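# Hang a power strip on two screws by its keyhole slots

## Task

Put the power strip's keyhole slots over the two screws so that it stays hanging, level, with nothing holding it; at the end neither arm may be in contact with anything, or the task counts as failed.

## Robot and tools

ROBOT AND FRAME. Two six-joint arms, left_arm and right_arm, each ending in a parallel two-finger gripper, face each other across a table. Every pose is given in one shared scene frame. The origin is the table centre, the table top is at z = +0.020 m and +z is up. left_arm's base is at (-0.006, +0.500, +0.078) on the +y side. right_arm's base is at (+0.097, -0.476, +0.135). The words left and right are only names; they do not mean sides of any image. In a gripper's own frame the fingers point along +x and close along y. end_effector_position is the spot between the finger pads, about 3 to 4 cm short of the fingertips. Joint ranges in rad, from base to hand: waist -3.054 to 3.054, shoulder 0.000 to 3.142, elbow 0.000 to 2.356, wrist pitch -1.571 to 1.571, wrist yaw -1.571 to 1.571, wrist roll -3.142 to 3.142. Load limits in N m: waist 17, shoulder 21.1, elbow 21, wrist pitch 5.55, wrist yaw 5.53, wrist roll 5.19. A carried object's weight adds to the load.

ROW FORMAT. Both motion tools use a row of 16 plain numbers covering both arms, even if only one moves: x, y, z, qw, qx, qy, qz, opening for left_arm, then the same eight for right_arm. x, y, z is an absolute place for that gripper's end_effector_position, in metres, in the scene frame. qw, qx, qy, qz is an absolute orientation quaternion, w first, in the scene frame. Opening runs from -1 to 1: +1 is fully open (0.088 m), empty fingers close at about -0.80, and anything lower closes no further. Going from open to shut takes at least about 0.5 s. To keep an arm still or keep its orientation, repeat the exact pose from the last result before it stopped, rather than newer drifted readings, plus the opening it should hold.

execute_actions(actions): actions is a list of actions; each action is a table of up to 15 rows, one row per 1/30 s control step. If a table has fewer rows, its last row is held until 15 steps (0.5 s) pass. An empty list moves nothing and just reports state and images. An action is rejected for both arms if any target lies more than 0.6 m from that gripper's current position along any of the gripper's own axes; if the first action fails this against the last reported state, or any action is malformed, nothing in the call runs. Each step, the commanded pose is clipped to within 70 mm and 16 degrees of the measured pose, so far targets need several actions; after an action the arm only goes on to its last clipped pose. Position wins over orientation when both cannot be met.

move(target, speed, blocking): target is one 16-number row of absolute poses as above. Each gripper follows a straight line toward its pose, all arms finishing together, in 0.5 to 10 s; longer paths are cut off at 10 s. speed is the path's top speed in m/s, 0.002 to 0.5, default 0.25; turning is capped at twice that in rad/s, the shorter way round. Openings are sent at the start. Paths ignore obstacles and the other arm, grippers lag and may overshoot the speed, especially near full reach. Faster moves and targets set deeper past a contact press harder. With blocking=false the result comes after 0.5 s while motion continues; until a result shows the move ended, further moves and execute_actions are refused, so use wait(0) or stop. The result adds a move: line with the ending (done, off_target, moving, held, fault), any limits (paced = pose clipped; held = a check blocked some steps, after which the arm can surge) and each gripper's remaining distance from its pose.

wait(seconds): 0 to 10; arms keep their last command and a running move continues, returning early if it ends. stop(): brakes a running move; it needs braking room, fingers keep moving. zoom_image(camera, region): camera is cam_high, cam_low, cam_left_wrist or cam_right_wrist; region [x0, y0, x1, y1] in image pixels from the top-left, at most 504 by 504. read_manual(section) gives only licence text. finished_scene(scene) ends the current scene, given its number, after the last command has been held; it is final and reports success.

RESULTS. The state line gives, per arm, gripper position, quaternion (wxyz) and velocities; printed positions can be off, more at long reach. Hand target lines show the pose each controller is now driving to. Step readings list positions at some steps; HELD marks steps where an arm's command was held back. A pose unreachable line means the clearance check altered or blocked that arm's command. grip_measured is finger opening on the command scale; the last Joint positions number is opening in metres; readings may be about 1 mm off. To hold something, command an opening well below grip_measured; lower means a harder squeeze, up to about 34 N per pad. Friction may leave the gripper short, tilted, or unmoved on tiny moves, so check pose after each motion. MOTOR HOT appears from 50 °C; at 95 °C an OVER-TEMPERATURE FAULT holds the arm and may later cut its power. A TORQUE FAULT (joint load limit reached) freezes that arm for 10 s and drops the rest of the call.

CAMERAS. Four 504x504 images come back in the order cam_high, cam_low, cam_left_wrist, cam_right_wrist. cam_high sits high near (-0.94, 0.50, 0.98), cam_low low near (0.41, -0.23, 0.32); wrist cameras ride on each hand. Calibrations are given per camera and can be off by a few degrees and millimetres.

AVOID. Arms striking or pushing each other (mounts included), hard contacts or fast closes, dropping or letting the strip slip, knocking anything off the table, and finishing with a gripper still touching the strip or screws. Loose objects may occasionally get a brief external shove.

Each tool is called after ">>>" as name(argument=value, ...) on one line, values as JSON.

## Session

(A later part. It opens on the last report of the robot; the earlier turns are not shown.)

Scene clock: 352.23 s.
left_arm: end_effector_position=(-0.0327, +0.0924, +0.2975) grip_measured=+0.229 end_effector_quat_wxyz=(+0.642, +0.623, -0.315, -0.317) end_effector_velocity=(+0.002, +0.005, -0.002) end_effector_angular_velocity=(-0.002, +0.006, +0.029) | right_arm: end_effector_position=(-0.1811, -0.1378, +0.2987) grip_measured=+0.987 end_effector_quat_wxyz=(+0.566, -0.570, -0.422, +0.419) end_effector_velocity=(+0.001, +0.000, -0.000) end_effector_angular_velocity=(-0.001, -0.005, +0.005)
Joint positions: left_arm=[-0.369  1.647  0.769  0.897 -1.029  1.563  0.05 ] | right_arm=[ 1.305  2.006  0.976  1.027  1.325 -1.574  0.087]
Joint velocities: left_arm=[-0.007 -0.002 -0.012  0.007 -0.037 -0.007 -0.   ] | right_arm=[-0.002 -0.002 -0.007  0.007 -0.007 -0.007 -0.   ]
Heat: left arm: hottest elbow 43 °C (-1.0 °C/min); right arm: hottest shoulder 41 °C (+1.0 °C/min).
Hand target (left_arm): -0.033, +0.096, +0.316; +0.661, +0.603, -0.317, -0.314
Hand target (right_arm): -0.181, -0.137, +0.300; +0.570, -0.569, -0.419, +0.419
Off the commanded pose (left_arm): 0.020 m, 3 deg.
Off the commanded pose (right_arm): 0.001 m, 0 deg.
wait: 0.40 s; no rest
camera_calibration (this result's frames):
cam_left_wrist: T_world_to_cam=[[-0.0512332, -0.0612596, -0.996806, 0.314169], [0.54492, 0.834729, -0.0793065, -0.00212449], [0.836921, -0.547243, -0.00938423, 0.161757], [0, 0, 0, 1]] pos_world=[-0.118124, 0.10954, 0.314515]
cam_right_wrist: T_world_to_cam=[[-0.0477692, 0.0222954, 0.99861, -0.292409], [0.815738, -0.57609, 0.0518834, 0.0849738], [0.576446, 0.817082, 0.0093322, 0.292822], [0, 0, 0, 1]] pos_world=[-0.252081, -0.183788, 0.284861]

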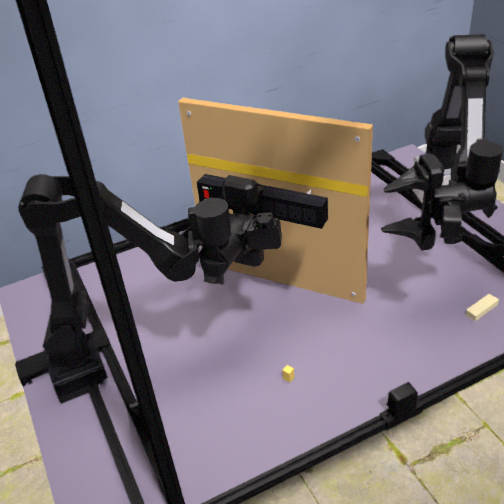

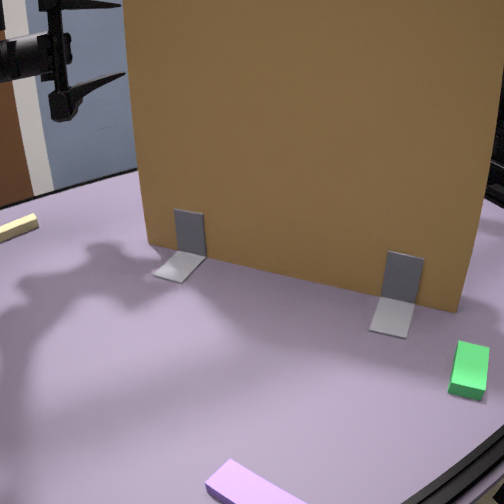

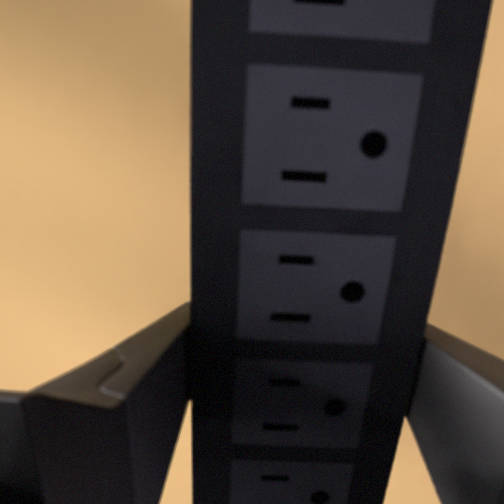

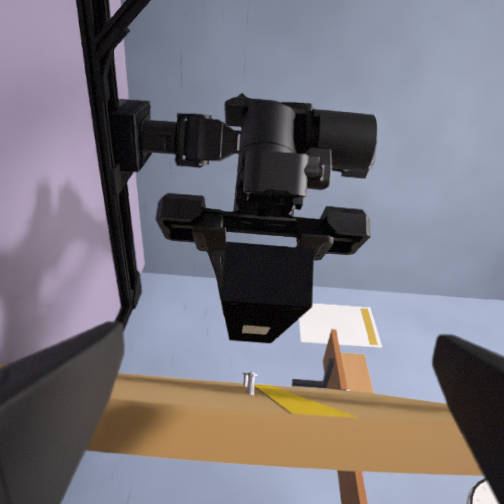

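>>> execute_actions(actions=[[[-0.0333,0.0964,0.3162,0.6621,0.6038,-0.3176,-0.3137,-0.4,-0.1815,-0.1374,0.302,0.569,-0.569,-0.416,0.422,1],[-0.0326,0.0955,0.3162,0.6621,0.6038,-0.3176,-0.3137,-0.4,-0.182,-0.1378,0.305,0.569,-0.569,-0.412,0.426,1],[-0.0319,0.0946,0.3162,0.6621,0.6038,-0.3176,-0.3137,-0.4,-0.1825,-0.1382,0.309,0.569,-0.569,-0.406,0.431,1],[-0.0312,0.0937,0.3162,0.6621,0.6038,-0.3176,-0.3137,-0.4,-0.183,-0.1386,0.313,0.568,-0.569,-0.400,0.437,1],[-0.0305,0.0928,0.3162,0.6621,0.6038,-0.3176,-0.3137,-0.4,-0.1835,-0.139,0.318,0.568,-0.569,-0.393,0.444,1],[-0.0298,0.0919,0.3162,0.6621,0.6038,-0.3176,-0.3137,-0.4,-0.184,-0.1394,0.323,0.567,-0.569,-0.386,0.451,1],[-0.0291,0.091,0.3162,0.6621,0.6038,-0.3176,-0.3137,-0.4,-0.1845,-0.1398,0.328,0.567,-0.569,-0.379,0.458,1],[-0.0284,0.0901,0.3162,0.6621,0.6038,-0.3176,-0.3137,-0.4,-0.185,-0.1402,0.333,0.567,-0.569,-0.372,0.465,1],[-0.0277,0.0892,0.3162,0.6621,0.6038,-0.3176,-0.3137,-0.4,-0.1855,-0.1406,0.338,0.566,-0.569,-0.364,0.472,1],[-0.027,0.0883,0.3162,0.6621,0.6038,-0.3176,-0.3137,-0.4,-0.186,-0.141,0.343,0.566,-0.568,-0.357,0.478,1],[-0.0263,0.0874,0.3162,0.6621,0.6038,-0.3176,-0.3137,-0.4,-0.1865,-0.1414,0.348,0.565,-0.568,-0.349,0.485,1],[-0.0256,0.0865,0.3162,0.6621,0.6038,-0.3176,-0.3137,-0.4,-0.187,-0.1418,0.353,0.564,-0.568,-0.342,0.492,1],[-0.0249,0.0856,0.3162,0.6621,0.6038,-0.3176,-0.3137,-0.4,-0.1873,-0.142,0.358,0.563,-0.567,-0.334,0.498,1],[-0.0242,0.0847,0.3162,0.6621,0.6038,-0.3176,-0.3137,-0.4,-0.1873,-0.142,0.363,0.563,-0.567,-0.326,0.505,1],[-0.0235,0.0838,0.3162,0.6621,0.6038,-0.3176,-0.3137,-0.4,-0.1873,-0.142,0.368,0.562,-0.566,-0.319,0.512,1]],[[-0.0228,0.0829,0.3162,0.6621,0.6038,-0.3176,-0.3137,-0.4,-0.1873,-0.142,0.373,0.561,-0.565,-0.311,0.518,1],[-0.0221,0.082,0.3162,0.6621,0.6038,-0.3176,-0.3137,-0.4,-0.1873,-0.142,0.378,0.560,-0.565,-0.303,0.524,1],[-0.0214,0.0811,0.3162,0.6621,0.6038,-0.3176,-0.3137,-0.4,-0.1873,-0.142,0.383,0.559,-0.564,-0.296,0.531,1],[-0.0207,0.0802,0.3162,0.6621,0.6038,-0.3176,-0.3137,-0.4,-0.1873,-0.142,0.388,0.558,-0.563,-0.288,0.537,1],[-0.02,0.0793,0.3162,0.6621,0.6038,-0.3176,-0.3137,-0.4,-0.1873,-0.142,0.393,0.557,-0.562,-0.280,0.543,1],[-0.0193,0.0784,0.3162,0.6621,0.6038,-0.3176,-0.3137,-0.4,-0.1873,-0.142,0.398,0.555,-0.561,-0.272,0.549,1],[-0.0186,0.0775,0.3162,0.6621,0.6038,-0.3176,-0.3137,-0.4,-0.1873,-0.142,0.403,0.554,-0.560,-0.264,0.555,1],[-0.0179,0.0766,0.3162,0.6621,0.6038,-0.3176,-0.3137,-0.4,-0.1873,-0.142,0.408,0.553,-0.559,-0.257,0.561,1],[-0.0172,0.0757,0.3162,0.6621,0.6038,-0.3176,-0.3137,-0.4,-0.1873,-0.142,0.413,0.551,-0.558,-0.249,0.567,1],[-0.0165,0.0748,0.3162,0.6621,0.6038,-0.3176,-0.3137,-0.4,-0.1873,-0.142,0.418,0.550,-0.557,-0.241,0.573,1],[-0.0158,0.0739,0.3162,0.6621,0.6038,-0.3176,-0.3137,-0.4,-0.1873,-0.142,0.422,0.549,-0.556,-0.234,0.578,1],[-0.0151,0.073,0.3162,0.6621,0.6038,-0.3176,-0.3137,-0.4,-0.1873,-0.142,0.425,0.548,-0.555,-0.229,0.582,1],[-0.0144,0.0721,0.3162,0.6621,0.6038,-0.3176,-0.3137,-0.4,-0.1873,-0.142,0.428,0.547,-0.555,-0.225,0.585,1],[-0.0138,0.0712,0.3162,0.6621,0.6038,-0.3176,-0.3137,-0.4,-0.1873,-0.142,0.43,0.546,-0.5542,-0.2218,0.5878,1],[-0.0133,0.0705,0.3162,0.6621,0.6038,-0.3176,-0.3137,-0.4,-0.1873,-0.142,0.43,0.546,-0.5542,-0.2218,0.5878,1]]])

>>> wait(seconds=0.6)

Scene clock: 379.67 s.
left_arm: end_effector_position=(-0.0151, +0.0784, +0.2987) grip_measured=+0.229 end_effector_quat_wxyz=(+0.642, +0.624, -0.315, -0.315) end_effector_velocity=(+0.022, -0.022, -0.005) end_effector_angular_velocity=(+0.007, +0.010, +0.029) | right_arm: end_effector_position=(-0.1852, -0.1444, +0.4149) grip_measured=+0.987 end_effector_quat_wxyz=(+0.557, -0.527, -0.298, +0.568) end_effector_velocity=(+0.022, -0.009, +0.135) end_effector_angular_velocity=(-0.399, +0.465, -0.032)
Joint positions: left_arm=[-0.302  1.672  0.801  0.89  -0.966  1.562  0.05 ] | right_arm=[ 1.298  1.711  1.456 -0.406  1.121 -0.68   0.087]
Joint velocities: left_arm=[ 0.081  0.066  0.066 -0.022  0.051 -0.022 -0.   ] | right_arm=[-0.071 -0.002  0.96  -1.678 -0.388  1.004  0.   ]
Heat: left arm: hottest wrist pitch 45 °C (+1.0 °C/min); right arm: hottest shoulder 42 °C (+2.0 °C/min).
Hand target (left_arm): -0.013, +0.071, +0.316; +0.661, +0.603, -0.317, -0.313
Hand target (right_arm): -0.183, -0.145, +0.430; +0.554, -0.526, -0.265, +0.588
Off the commanded pose (left_arm): 0.019 m, 3 deg.
Off the commanded pose (right_arm): 0.015 m, 10 deg.
Step readings (end_effector_position; steps 1 to 15: 1st action; 16 to 30: 2nd action):
0: left_arm (-0.0331, +0.0928, +0.2976) | right_arm (-0.1811, -0.1378, +0.2987)
1: left_arm (-0.0330, +0.0929, +0.2975) | right_arm (-0.1811, -0.1378, +0.2981)
2: left_arm (-0.0330, +0.0929, +0.2976) | right_arm (-0.1811, -0.1378, +0.2974)
4: left_arm (-0.0330, +0.0929, +0.2977) | right_arm (-0.1808, -0.1379, +0.2965)
8: left_arm (-0.0320, +0.0927, +0.2977) | right_arm (-0.1808, -0.1390, +0.3066)
15: left_arm (-0.0258, +0.0905, +0.2979) | right_arm (-0.1835, -0.1420, +0.3434)
16: left_arm (-0.0249, +0.0901, +0.2980) | right_arm (-0.1838, -0.1421, +0.3480)
17: left_arm (-0.0241, +0.0896, +0.2982) | right_arm (-0.1840, -0.1424, +0.3526)
19: left_arm (-0.0225, +0.0882, +0.2991) | right_arm (-0.1847, -0.1429, +0.3617)
23: left_arm (-0.0199, +0.0846, +0.3000) | right_arm (-0.1860, -0.1439, +0.3809)
30: end_effector_position above
camera_calibration (this result's frames):
cam_left_wrist: T_world_to_cam=[[-0.050612, -0.0626805, -0.99675, 0.315501], [0.54176, 0.836706, -0.0801252, 0.000111892], [0.839008, -0.544054, -0.00838958, 0.138922], [0, 0, 0, 1]] pos_world=[-0.100649, 0.0952632, 0.31565]
cam_right_wrist: T_world_to_cam=[[0.277743, 0.218543, 0.935467, -0.293604], [0.842541, -0.523222, -0.127919, 0.16568], [0.4615, 0.823698, -0.329453, 0.419708], [0, 0, 0, 1]] pos_world=[-0.251741, -0.19486, 0.434125]

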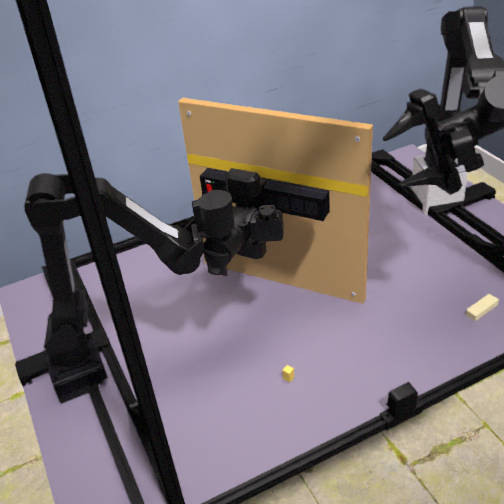

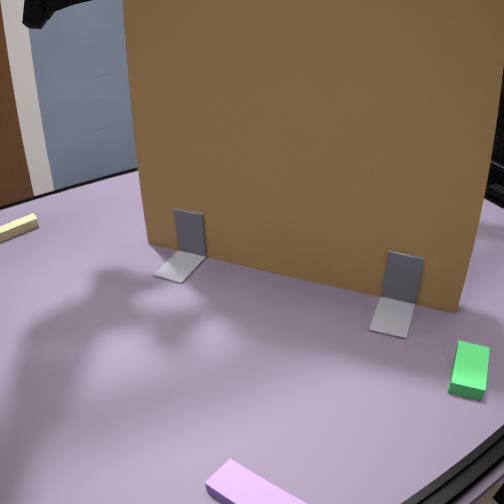

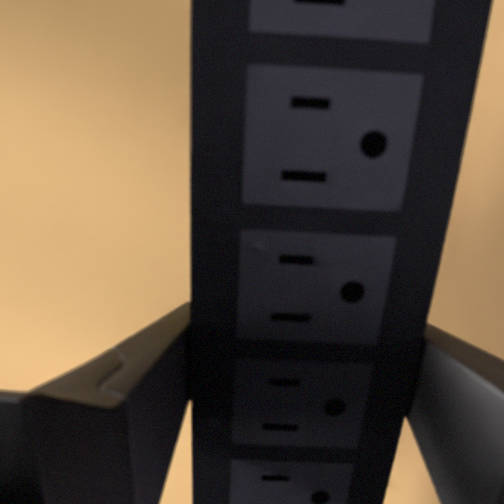

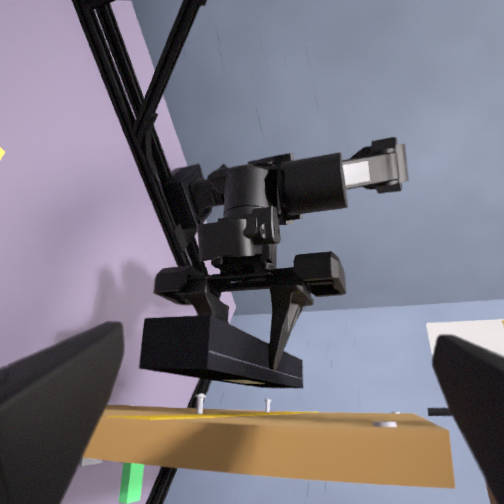

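Scene clock: 380.27 s.
left_arm: end_effector_position=(-0.0132, +0.0756, +0.2987) grip_measured=+0.229 end_effector_quat_wxyz=(+0.643, +0.623, -0.314, -0.316) end_effector_velocity=(+0.000, +0.002, +0.001) end_effector_angular_velocity=(-0.011, +0.017, +0.005) | right_arm: end_effector_position=(-0.1810, -0.1471, +0.4292) grip_measured=+0.987 end_effector_quat_wxyz=(+0.553, -0.528, -0.268, +0.586) end_effector_velocity=(+0.003, -0.001, -0.003) end_effector_angular_velocity=(-0.025, -0.045, +0.010)
Joint positions: left_arm=[-0.293  1.678  0.809  0.888 -0.957  1.561  0.05 ] | right_arm=[ 1.291  1.712  1.565 -0.601  1.076 -0.564  0.087]
Joint velocities: left_arm=[-0.002 -0.007 -0.002 -0.007 -0.007 -0.022  0.   ] | right_arm=[-0.002 -0.002  0.002 -0.037 -0.007 -0.022 -0.   ]
Heat: left arm: hottest wrist pitch 45 °C (+1.0 °C/min); right arm: hottest shoulder 42 °C (+2.0 °C/min).
Hand target (left_arm): -0.013, +0.072, +0.316; +0.661, +0.603, -0.317, -0.313
Hand target (right_arm): -0.183, -0.145, +0.429; +0.554, -0.526, -0.265, +0.588
Off the commanded pose (left_arm): 0.018 m, 3 deg.
Off the commanded pose (right_arm): 0.008 m, 6 deg.
wait: 0.60 s; at rest by 0.43 s
camera_calibration (this result's frames):
cam_left_wrist: T_world_to_cam=[[-0.0514512, -0.0629077, -0.996692, 0.31544], [0.542026, 0.836471, -0.0807755, 0.00162074], [0.838785, -0.544389, -0.00893985, 0.135899], [0, 0, 0, 1]] pos_world=[-0.0986392, 0.09247, 0.315742]
cam_right_wrist: T_world_to_cam=[[0.325079, 0.262785, 0.908442, -0.280893], [0.832042, -0.53605, -0.142677, 0.165046], [0.449477, 0.802243, -0.392907, 0.44658], [0, 0, 0, 1]] pos_world=[-0.24674, -0.195978, 0.454188]

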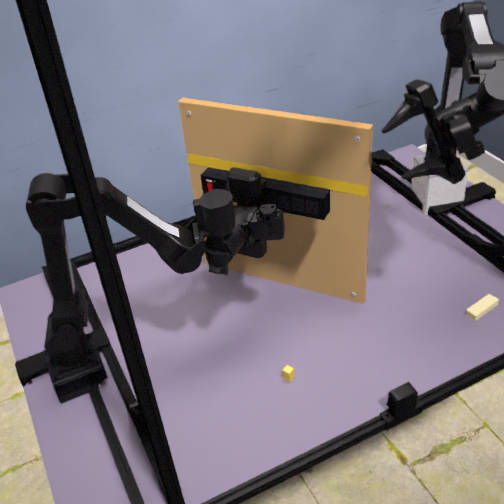

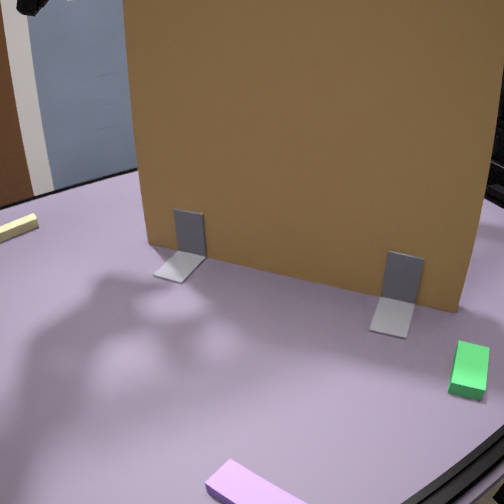

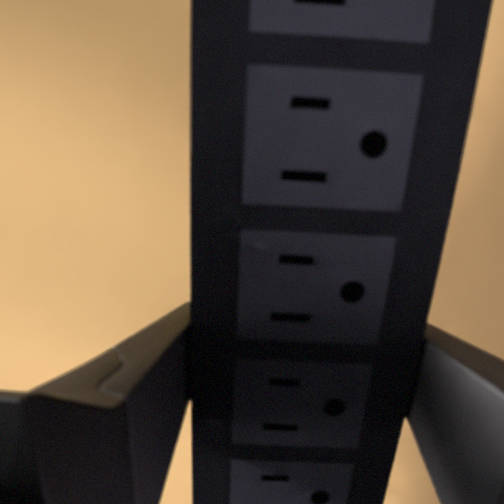

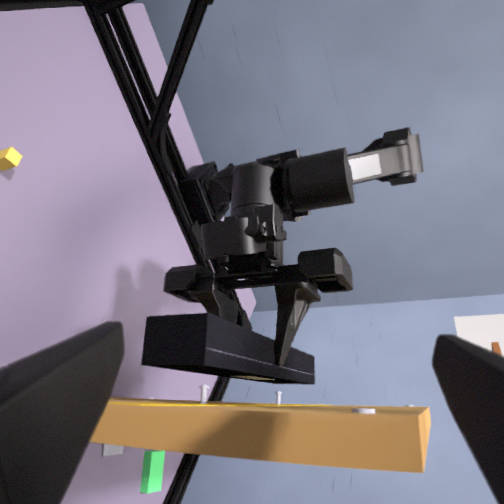

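>>> zoom_image(camera="cam_right_wrist", region=[135,310,235,410])

>>> zoom_image(camera="cam_right_wrist", region=[225,330,325,430])

Region (135, 310, 235, 410) of cam_right_wrist's 504x504 image, scaled by 5.040, with more detail than that image has.

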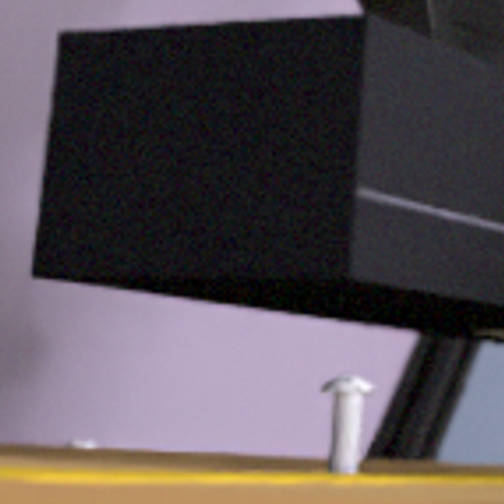

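Region (225, 330, 325, 430) of cam_right_wrist's 504x504 image, scaled by 5.040, with more detail than that image has.

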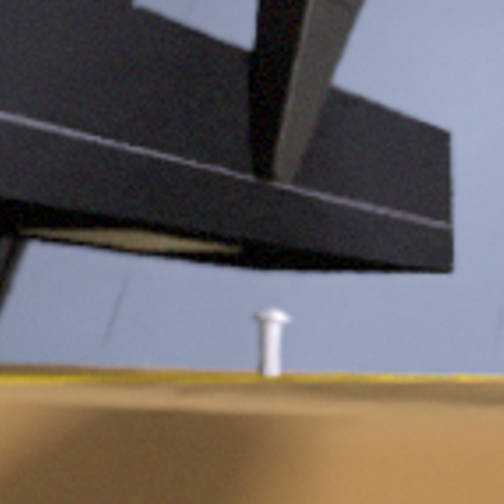

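>>> execute_actions(actions=[[[-0.0133,0.0705,0.3162,0.6621,0.6038,-0.3176,-0.3137,-0.4,-0.183,-0.145,0.426,0.554,-0.528,-0.268,0.585,1],[-0.0133,0.0705,0.3162,0.6621,0.6038,-0.3176,-0.3137,-0.4,-0.183,-0.145,0.422,0.555,-0.529,-0.272,0.581,1],[-0.0133,0.0705,0.3162,0.6621,0.6038,-0.3176,-0.3137,-0.4,-0.183,-0.145,0.417,0.556,-0.531,-0.277,0.576,1],[-0.0133,0.0705,0.3162,0.6621,0.6038,-0.3176,-0.3137,-0.4,-0.183,-0.145,0.411,0.557,-0.533,-0.283,0.570,1],[-0.0133,0.0705,0.3162,0.6621,0.6038,-0.3176,-0.3137,-0.4,-0.183,-0.145,0.404,0.558,-0.535,-0.290,0.563,1],[-0.0133,0.0705,0.3162,0.6621,0.6038,-0.3176,-0.3137,-0.4,-0.183,-0.145,0.397,0.559,-0.537,-0.297,0.556,1],[-0.0133,0.0705,0.3162,0.6621,0.6038,-0.3176,-0.3137,-0.4,-0.183,-0.145,0.390,0.560,-0.539,-0.304,0.549,1],[-0.0133,0.0705,0.3162,0.6621,0.6038,-0.3176,-0.3137,-0.4,-0.183,-0.145,0.383,0.561,-0.541,-0.311,0.542,1],[-0.0133,0.0705,0.3162,0.6621,0.6038,-0.3176,-0.3137,-0.4,-0.183,-0.145,0.376,0.562,-0.543,-0.318,0.535,1],[-0.0133,0.0705,0.3162,0.6621,0.6038,-0.3176,-0.3137,-0.4,-0.183,-0.145,0.369,0.563,-0.545,-0.325,0.528,1],[-0.0133,0.0705,0.3162,0.6621,0.6038,-0.3176,-0.3137,-0.4,-0.183,-0.145,0.362,0.564,-0.547,-0.332,0.521,1],[-0.0133,0.0705,0.3162,0.6621,0.6038,-0.3176,-0.3137,-0.4,-0.183,-0.145,0.355,0.565,-0.549,-0.339,0.514,1],[-0.0133,0.0705,0.3162,0.6621,0.6038,-0.3176,-0.3137,-0.4,-0.183,-0.145,0.348,0.565,-0.551,-0.345,0.507,1],[-0.0133,0.0705,0.3162,0.6621,0.6038,-0.3176,-0.3137,-0.4,-0.183,-0.145,0.341,0.566,-0.553,-0.352,0.500,1],[-0.0133,0.0705,0.3162,0.6621,0.6038,-0.3176,-0.3137,-0.4,-0.183,-0.145,0.334,0.566,-0.555,-0.358,0.493,1]],[[-0.0133,0.0705,0.3162,0.6621,0.6038,-0.3176,-0.3137,-0.4,-0.183,-0.145,0.327,0.567,-0.556,-0.364,0.486,1],[-0.0133,0.0705,0.3162,0.6621,0.6038,-0.3176,-0.3137,-0.4,-0.183,-0.145,0.320,0.567,-0.558,-0.370,0.479,1],[-0.0133,0.0705,0.3162,0.6621,0.6038,-0.3176,-0.3137,-0.4,-0.183,-0.145,0.313,0.568,-0.559,-0.376,0.472,1],[-0.0133,0.0705,0.3162,0.6621,0.6038,-0.3176,-0.3137,-0.4,-0.183,-0.145,0.306,0.568,-0.561,-0.382,0.465,1],[-0.0133,0.0705,0.3162,0.6621,0.6038,-0.3176,-0.3137,-0.4,-0.183,-0.145,0.299,0.568,-0.562,-0.388,0.458,1],[-0.0133,0.0705,0.3162,0.6621,0.6038,-0.3176,-0.3137,-0.4,-0.183,-0.145,0.292,0.569,-0.563,-0.394,0.451,1],[-0.0133,0.0705,0.3162,0.6621,0.6038,-0.3176,-0.3137,-0.4,-0.183,-0.145,0.285,0.569,-0.565,-0.400,0.444,1],[-0.0133,0.0705,0.3162,0.6621,0.6038,-0.3176,-0.3137,-0.4,-0.183,-0.145,0.278,0.569,-0.566,-0.405,0.437,1],[-0.0133,0.0705,0.3162,0.6621,0.6038,-0.3176,-0.3137,-0.4,-0.183,-0.145,0.271,0.569,-0.567,-0.410,0.430,1],[-0.0133,0.0705,0.3162,0.6621,0.6038,-0.3176,-0.3137,-0.4,-0.183,-0.145,0.264,0.569,-0.568,-0.415,0.424,1],[-0.0133,0.0705,0.3162,0.6621,0.6038,-0.3176,-0.3137,-0.4,-0.183,-0.145,0.257,0.5695,-0.5695,-0.4191,0.4191,1],[-0.0133,0.0705,0.3162,0.6621,0.6038,-0.3176,-0.3137,-0.4,-0.183,-0.145,0.250,0.5695,-0.5695,-0.4191,0.4191,1],[-0.0133,0.0705,0.3162,0.6621,0.6038,-0.3176,-0.3137,-0.4,-0.183,-0.145,0.243,0.5695,-0.5695,-0.4191,0.4191,1],[-0.0133,0.0705,0.3162,0.6621,0.6038,-0.3176,-0.3137,-0.4,-0.183,-0.145,0.236,0.5695,-0.5695,-0.4191,0.4191,1],[-0.0133,0.0705,0.3162,0.6621,0.6038,-0.3176,-0.3137,-0.4,-0.183,-0.145,0.23,0.5695,-0.5695,-0.4191,0.4191,1]],[[-0.0133,0.0705,0.3162,0.6621,0.6038,-0.3176,-0.3137,-0.4,-0.183,-0.145,0.225,0.5695,-0.5695,-0.4191,0.4191,1]]])

Scene clock: 438.07 s.
left_arm: end_effector_position=(-0.0131, +0.0750, +0.2987) grip_measured=+0.229 end_effector_quat_wxyz=(+0.642, +0.623, -0.315, -0.316) end_effector_velocity=(+0.002, +0.003, -0.001) end_effector_angular_velocity=(+0.003, +0.004, +0.019) | right_arm: end_effector_position=(-0.1844, -0.1440, +0.2333) grip_measured=+0.987 end_effector_quat_wxyz=(+0.574, -0.574, -0.395, +0.430) end_effector_velocity=(+0.001, -0.001, -0.011) end_effector_angular_velocity=(+0.095, -0.078, +0.075)
Joint positions: left_arm=[-0.293  1.68   0.811  0.887 -0.956  1.561  0.05 ] | right_arm=[ 1.325  2.162  0.972  0.989  1.368 -1.345  0.087]
Joint velocities: left_arm=[-0.002 -0.002 -0.002 -0.007 -0.022 -0.007 -0.   ] | right_arm=[-0.002  0.183 -0.115  0.93  -0.051 -0.667 -0.   ]
Heat: left arm: hottest wrist pitch 45 °C (+0.0 °C/min); right arm: hottest elbow 40 °C (-2.0 °C/min).
Hand target (left_arm): -0.013, +0.071, +0.316; +0.661, +0.603, -0.318, -0.313
Hand target (right_arm): -0.183, -0.145, +0.226; +0.565, -0.577, -0.407, +0.426
Off the commanded pose (left_arm): 0.018 m, 3 deg.
Off the commanded pose (right_arm): 0.008 m, 3 deg.
Step readings (end_effector_position; steps 1 to 15: 1st action; 16 to 30: 2nd action; 31 to 45: 3rd action):
0: left_arm (-0.0131, +0.0754, +0.2985) | right_arm (-0.1811, -0.1470, +0.4292)
1: left_arm (-0.0131, +0.0754, +0.2985) | right_arm (-0.1811, -0.1470, +0.4292)
2: left_arm (-0.0131, +0.0754, +0.2986) | right_arm (-0.1816, -0.1467, +0.4299)
4: left_arm (-0.0130, +0.0753, +0.2988) | right_arm (-0.1825, -0.1455, +0.4302)
8: left_arm (-0.0130, +0.0752, +0.2987) | right_arm (-0.1810, -0.1448, +0.4172)
15: left_arm (-0.0130, +0.0752, +0.2987) | right_arm (-0.1823, -0.1446, +0.3666)
16: left_arm (-0.0130, +0.0752, +0.2987) | right_arm (-0.1825, -0.1447, +0.3594)
17: left_arm (-0.0130, +0.0752, +0.2987) | right_arm (-0.1825, -0.1446, +0.3524)
19: left_arm (-0.0130, +0.0751, +0.2988) | right_arm (-0.1827, -0.1446, +0.3388)
23: left_arm (-0.0131, +0.0751, +0.2987) | right_arm (-0.1829, -0.1444, +0.3115)
30: left_arm (-0.0131, +0.0751, +0.2987) | right_arm (-0.1837, -0.1443, +0.2609)
31: left_arm (-0.0131, +0.0751, +0.2987) | right_arm (-0.1837, -0.1442, +0.2542)
32: left_arm (-0.0131, +0.0751, +0.2987) | right_arm (-0.1837, -0.1442, +0.2483)
34: left_arm (-0.0131, +0.0751, +0.2987) | right_arm (-0.1836, -0.1442, +0.2391)
38: left_arm (-0.0131, +0.0750, +0.2987) | right_arm (-0.1839, -0.1441, +0.2332)
45: end_effector_position above
camera_calibration (this result's frames):
cam_left_wrist: T_world_to_cam=[[-0.0513396, -0.0625322, -0.996722, 0.315368], [0.542356, 0.836293, -0.0804032, 0.00195578], [0.838579, -0.544705, -0.00902019, 0.135607], [0, 0, 0, 1]] pos_world=[-0.0985874, 0.0919512, 0.315715]
cam_right_wrist: T_world_to_cam=[[-0.00127888, 0.0497958, 0.998759, -0.214585], [0.801895, -0.596672, 0.0307755, 0.0868824], [0.597464, 0.800939, -0.0391679, 0.3133], [0, 0, 0, 1]] pos_world=[-0.25713, -0.188408, 0.223916]

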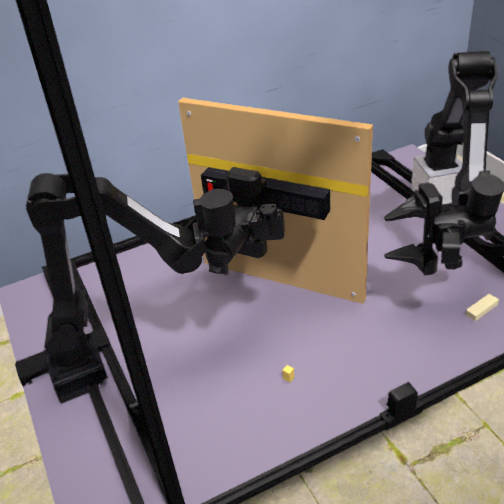

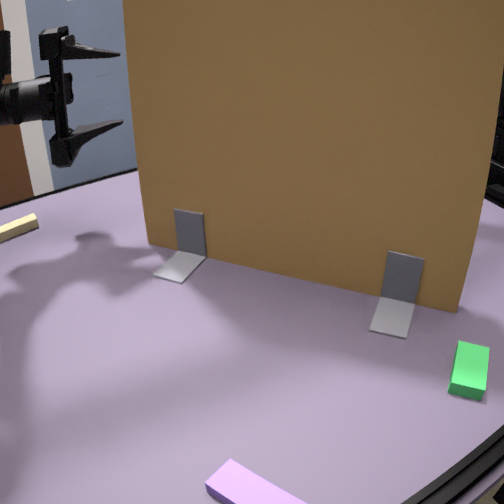

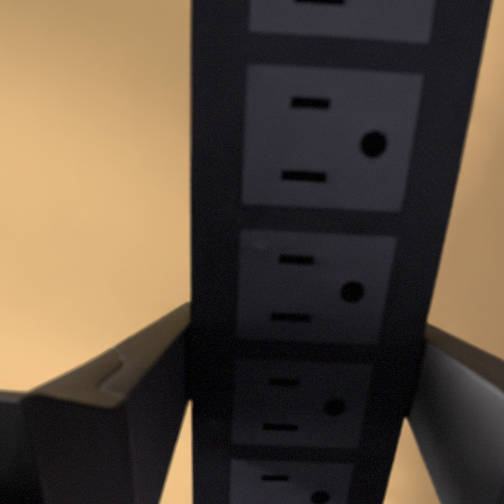

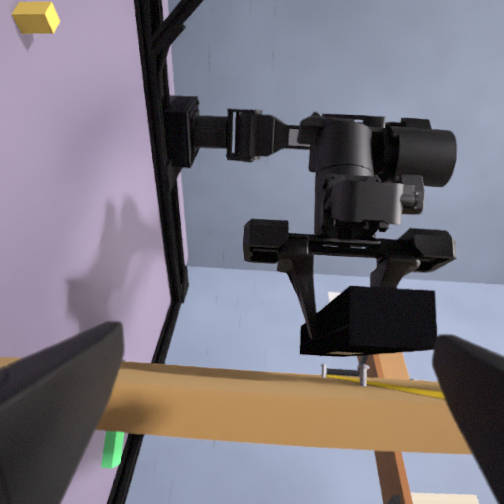

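>>> execute_actions(actions=[[[-0.0133,0.0705,0.3162,0.6621,0.6038,-0.3176,-0.3137,-0.4,-0.182,-0.146,0.222,0.5695,-0.5685,-0.44,0.398,1]]])

>>> wait(seconds=0.5)

Scene clock: 441.17 s.
left_arm: end_effector_position=(-0.0130, +0.0749, +0.2987) grip_measured=+0.229 end_effector_quat_wxyz=(+0.642, +0.624, -0.314, -0.316) end_effector_velocity=(-0.000, +0.001, -0.001) end_effector_angular_velocity=(-0.016, +0.018, +0.005) | right_arm: end_effector_position=(-0.1822, -0.1459, +0.2273) grip_measured=+0.987 end_effector_quat_wxyz=(+0.573, -0.567, -0.431, +0.405) end_effector_velocity=(+0.006, -0.003, -0.008) end_effector_angular_velocity=(+0.051, -0.086, +0.006)
Joint positions: left_arm=[-0.292  1.68   0.812  0.887 -0.956  1.561  0.05 ] | right_arm=[ 1.325  2.295  0.948  1.508  1.35  -1.743  0.087]
Joint velocities: left_arm=[-0.002  0.002 -0.002  0.007 -0.007 -0.022 -0.   ] | right_arm=[-0.002  0.144 -0.002  0.476 -0.022 -0.388 -0.   ]
Heat: left arm: hottest wrist pitch 45 °C (+0.0 °C/min); right arm: hottest shoulder 40 °C (-1.0 °C/min).
Hand target (left_arm): -0.013, +0.071, +0.316; +0.661, +0.603, -0.317, -0.313
Hand target (right_arm): -0.182, -0.146, +0.222; +0.568, -0.570, -0.439, +0.400
Off the commanded pose (left_arm): 0.018 m, 3 deg.
Off the commanded pose (right_arm): 0.005 m, 1 deg.
Step readings (end_effector_position):
0: left_arm (-0.0130, +0.0749, +0.2987) | right_arm (-0.1841, -0.1444, +0.2323)
1: left_arm (-0.0130, +0.0749, +0.2987) | right_arm (-0.1842, -0.1444, +0.2327)
2: left_arm (-0.0130, +0.0749, +0.2987) | right_arm (-0.1843, -0.1443, +0.2330)
4: left_arm (-0.0130, +0.0749, +0.2987) | right_arm (-0.1839, -0.1445, +0.2320)
8: left_arm (-0.0130, +0.0749, +0.2987) | right_arm (-0.1830, -0.1452, +0.2285)
15: end_effector_position above
camera_calibration (this result's frames):
cam_left_wrist: T_world_to_cam=[[-0.0513157, -0.0625518, -0.996722, 0.31536], [0.542037, 0.8365, -0.0804032, 0.00194561], [0.838787, -0.544385, -0.00902019, 0.135422], [0, 0, 0, 1]] pos_world=[-0.098462, 0.0918207, 0.315704]
cam_right_wrist: T_world_to_cam=[[-0.0657418, -0.00925047, 0.997794, -0.228643], [0.810268, -0.584093, 0.0479712, 0.0836237], [0.58236, 0.811634, 0.0458947, 0.292738], [0, 0, 0, 1]] pos_world=[-0.253268, -0.190867, 0.210692]

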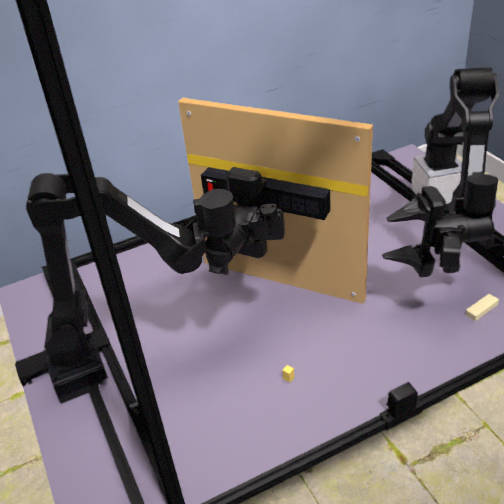

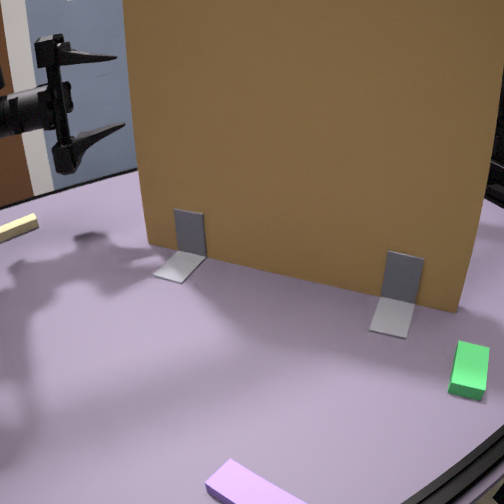

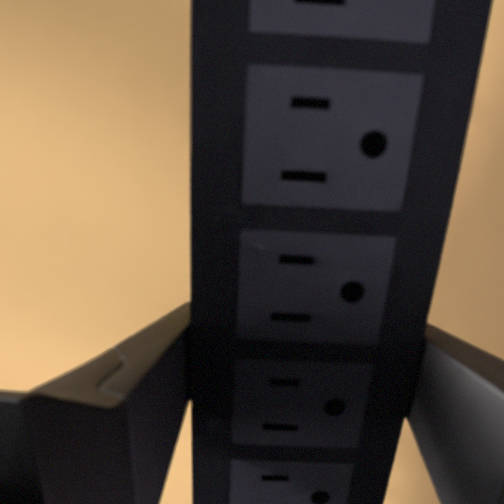

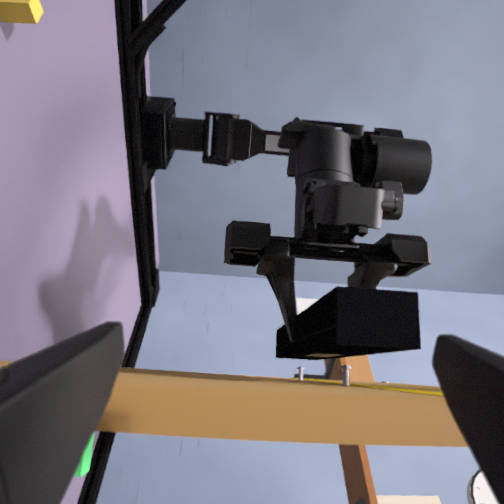

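Scene clock: 441.67 s.
left_arm: end_effector_position=(-0.0130, +0.0749, +0.2985) grip_measured=+0.229 end_effector_quat_wxyz=(+0.642, +0.624, -0.314, -0.316) end_effector_velocity=(-0.005, -0.001, +0.003) end_effector_angular_velocity=(-0.025, +0.021, -0.030) | right_arm: end_effector_position=(-0.1815, -0.1464, +0.2265) grip_measured=+0.987 end_effector_quat_wxyz=(+0.574, -0.566, -0.435, +0.402) end_effector_velocity=(-0.001, -0.001, -0.004) end_effector_angular_velocity=(-0.009, -0.023, +0.009)
Joint positions: left_arm=[-0.292  1.681  0.812  0.887 -0.956  1.561  0.05 ] | right_arm=[ 1.325  2.311  0.948  1.563  1.348 -1.785  0.087]
Joint velocities: left_arm=[-0.007 -0.007 -0.002  0.007  0.022 -0.022 -0.   ] | right_arm=[ 0.002  0.007 -0.002 -0.007 -0.007 -0.007 -0.   ]
Heat: left arm: hottest wrist pitch 45 °C (+0.0 °C/min); right arm: hottest shoulder 40 °C (-1.0 °C/min).
Hand target (left_arm): -0.013, +0.071, +0.316; +0.661, +0.603, -0.317, -0.313
Hand target (right_arm): -0.182, -0.146, +0.222; +0.568, -0.569, -0.439, +0.400
Off the commanded pose (left_arm): 0.018 m, 3 deg.
Off the commanded pose (right_arm): 0.005 m, 1 deg.
wait: 0.50 s; at rest by 0.17 s
camera_calibration (this result's frames):
cam_left_wrist: T_world_to_cam=[[-0.0512003, -0.0621895, -0.99675, 0.315192], [0.542046, 0.836529, -0.0800363, 0.00186502], [0.838788, -0.544382, -0.00912095, 0.135439], [0, 0, 0, 1]] pos_world=[-0.0984775, 0.091772, 0.315552]
cam_right_wrist: T_world_to_cam=[[-0.072533, -0.0162901, 0.997233, -0.229902], [0.810282, -0.583954, 0.0493962, 0.0824991], [0.581534, 0.811623, 0.0555556, 0.290426], [0, 0, 0, 1]] pos_world=[-0.252416, -0.191286, 0.209056]

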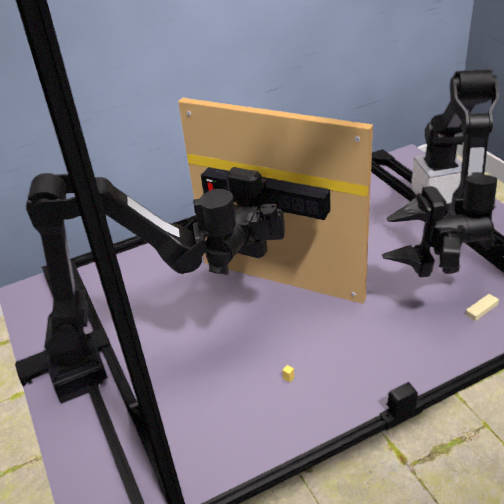

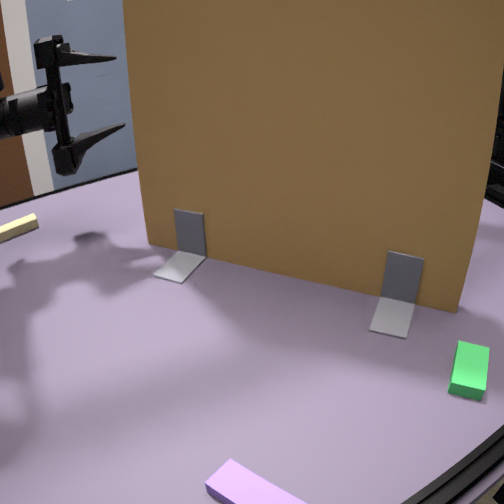

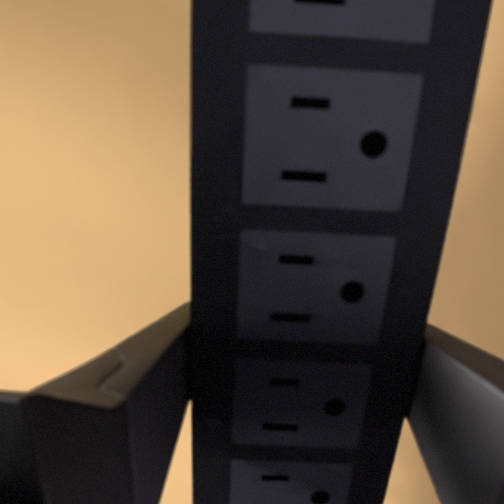

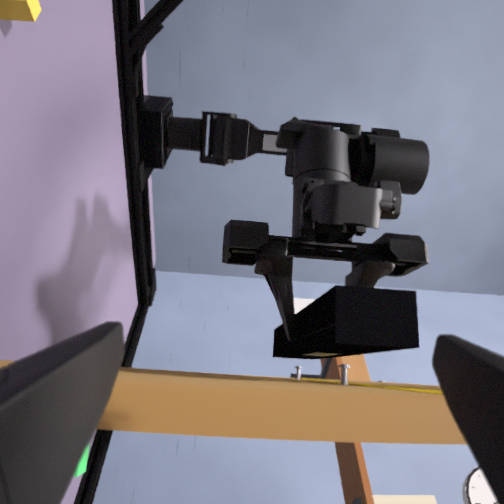

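>>> zoom_image(camera="cam_right_wrist", region=[265,300,365,400])

>>> zoom_image(camera="cam_right_wrist", region=[325,285,425,385])

Region (265, 300, 365, 400) of cam_right_wrist's 504x504 image, scaled by 5.040, with more detail than that image has.

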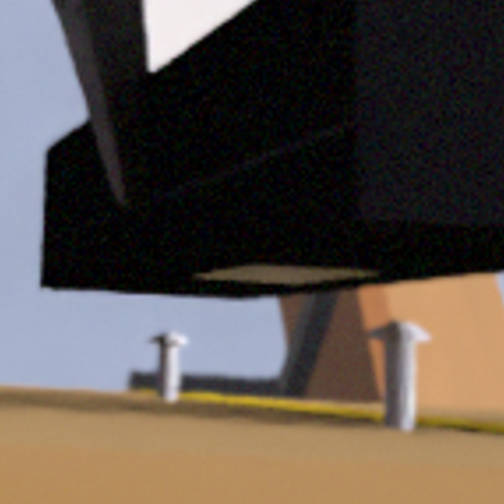

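Region (325, 285, 425, 385) of cam_right_wrist's 504x504 image, scaled by 5.040, with more detail than that image has.

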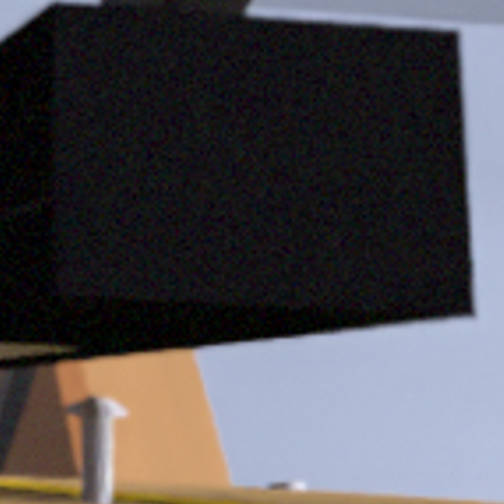

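>>> execute_actions(actions=[[[-0.0127,0.0701,0.3162,0.6618,0.6041,-0.3177,-0.3136,-0.4,-0.182,-0.146,0.222,0.568,-0.569,-0.439,0.400,1],[-0.0121,0.0697,0.3162,0.6615,0.6044,-0.3179,-0.3134,-0.4,-0.182,-0.146,0.222,0.568,-0.569,-0.439,0.400,1],[-0.0115,0.0693,0.3162,0.6612,0.6048,-0.318,-0.3133,-0.4,-0.182,-0.146,0.222,0.568,-0.569,-0.439,0.400,1],[-0.0109,0.0689,0.3162,0.6609,0.6051,-0.3182,-0.3131,-0.4,-0.182,-0.146,0.222,0.568,-0.569,-0.439,0.400,1],[-0.0103,0.0685,0.3162,0.6606,0.6054,-0.3184,-0.3129,-0.4,-0.182,-0.146,0.222,0.568,-0.569,-0.439,0.400,1],[-0.0097,0.0681,0.3162,0.6604,0.6057,-0.3185,-0.3128,-0.4,-0.182,-0.146,0.222,0.568,-0.569,-0.439,0.400,1],[-0.0091,0.0677,0.3162,0.6604,0.6057,-0.3185,-0.3128,-0.4,-0.182,-0.146,0.222,0.568,-0.569,-0.439,0.400,1],[-0.0085,0.0673,0.3162,0.6604,0.6057,-0.3185,-0.3128,-0.4,-0.182,-0.146,0.222,0.568,-0.569,-0.439,0.400,1],[-0.0079,0.0669,0.3162,0.6604,0.6057,-0.3185,-0.3128,-0.4,-0.182,-0.146,0.222,0.568,-0.569,-0.439,0.400,1],[-0.0073,0.0664,0.3162,0.6604,0.6057,-0.3185,-0.3128,-0.4,-0.182,-0.146,0.222,0.568,-0.569,-0.439,0.400,1]]])

>>> zoom_image(camera="cam_right_wrist", region=[265,300,365,400])

Scene clock: 459.73 s.
left_arm: end_effector_position=(-0.0072, +0.0716, +0.2985) grip_measured=+0.229 end_effector_quat_wxyz=(+0.642, +0.624, -0.314, -0.315) end_effector_velocity=(+0.004, -0.002, -0.003) end_effector_angular_velocity=(+0.007, +0.002, +0.005) | right_arm: end_effector_position=(-0.1817, -0.1464, +0.2261) grip_measured=+0.987 end_effector_quat_wxyz=(+0.573, -0.566, -0.435, +0.402) end_effector_velocity=(+0.000, +0.001, +0.001) end_effector_angular_velocity=(+0.007, +0.013, +0.005)
Joint positions: left_arm=[-0.272  1.686  0.819  0.883 -0.937  1.561  0.05 ] | right_arm=[ 1.325  2.313  0.948  1.565  1.347 -1.786  0.087]
Joint velocities: left_arm=[ 0.012  0.007  0.002 -0.007  0.007 -0.007 -0.   ] | right_arm=[-0.002 -0.002 -0.002  0.007 -0.007  0.007  0.   ]
Heat: left arm: hottest wrist pitch 45 °C (+0.0 °C/min); right arm: hottest shoulder 40 °C (+0.0 °C/min).
Hand target (left_arm): -0.007, +0.067, +0.316; +0.660, +0.605, -0.318, -0.312
Hand target (right_arm): -0.182, -0.146, +0.222; +0.568, -0.569, -0.439, +0.400
Off the commanded pose (left_arm): 0.018 m, 3 deg.
Off the commanded pose (right_arm): 0.004 m, 1 deg.
joint sent to its limit (right arm) — the command would take joint 4 (wrist pitch) past its upper limit, so that joint was sent only as far as its limit.
Step readings (end_effector_position):
0: left_arm (-0.0130, +0.0748, +0.2985) | right_arm (-0.1815, -0.1464, +0.2263)
1: left_arm (-0.0130, +0.0748, +0.2985) | right_arm (-0.1816, -0.1464, +0.2263)
2: left_arm (-0.0129, +0.0747, +0.2985) | right_arm (-0.1816, -0.1464, +0.2263)
4: left_arm (-0.0125, +0.0744, +0.2986) | right_arm (-0.1816, -0.1464, +0.2262)
8: left_arm (-0.0105, +0.0733, +0.2987) | right_arm (-0.1816, -0.1464, +0.2262)
15: end_effector_position above
camera_calibration (this result's frames):
cam_left_wrist: T_world_to_cam=[[-0.0506662, -0.0611341, -0.996843, 0.315267], [0.540805, 0.837445, -0.0788459, 0.00110524], [0.839621, -0.543092, -0.00936851, 0.128753], [0, 0, 0, 1]] pos_world=[-0.0927283, 0.0882729, 0.315565]
cam_right_wrist: T_world_to_cam=[[-0.0737169, -0.0162247, 0.997147, -0.229693], [0.810847, -0.583079, 0.0504568, 0.0826201], [0.580597, 0.812253, 0.0561385, 0.290288], [0, 0, 0, 1]] pos_world=[-0.252465, -0.19134, 0.208572]

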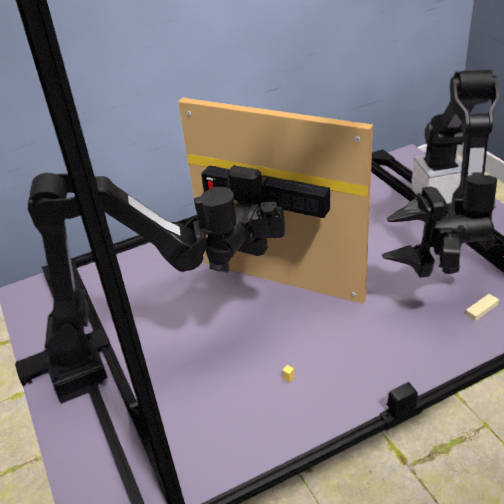

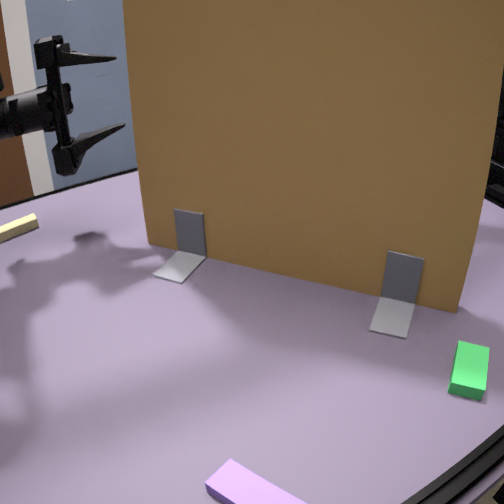

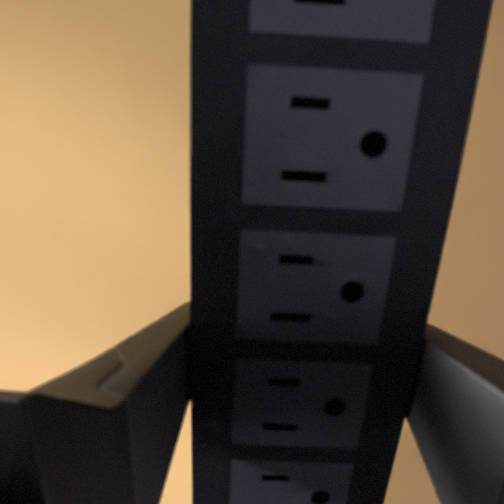

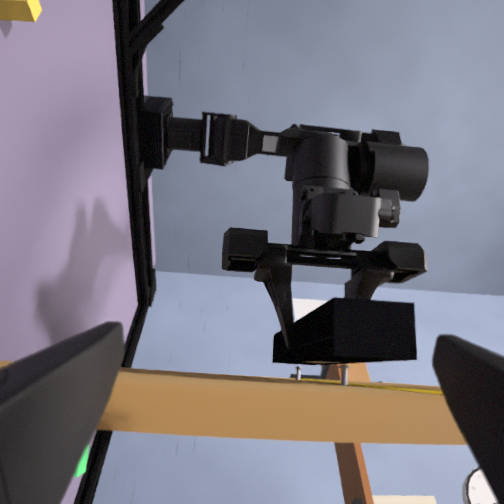

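Region (265, 300, 365, 400) of cam_right_wrist's 504x504 image, scaled by 5.040, with more detail than that image has.

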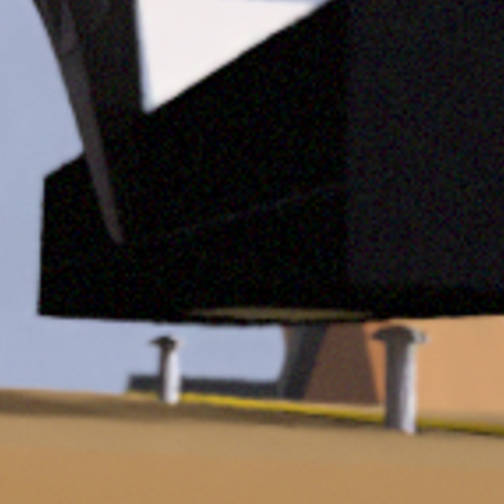

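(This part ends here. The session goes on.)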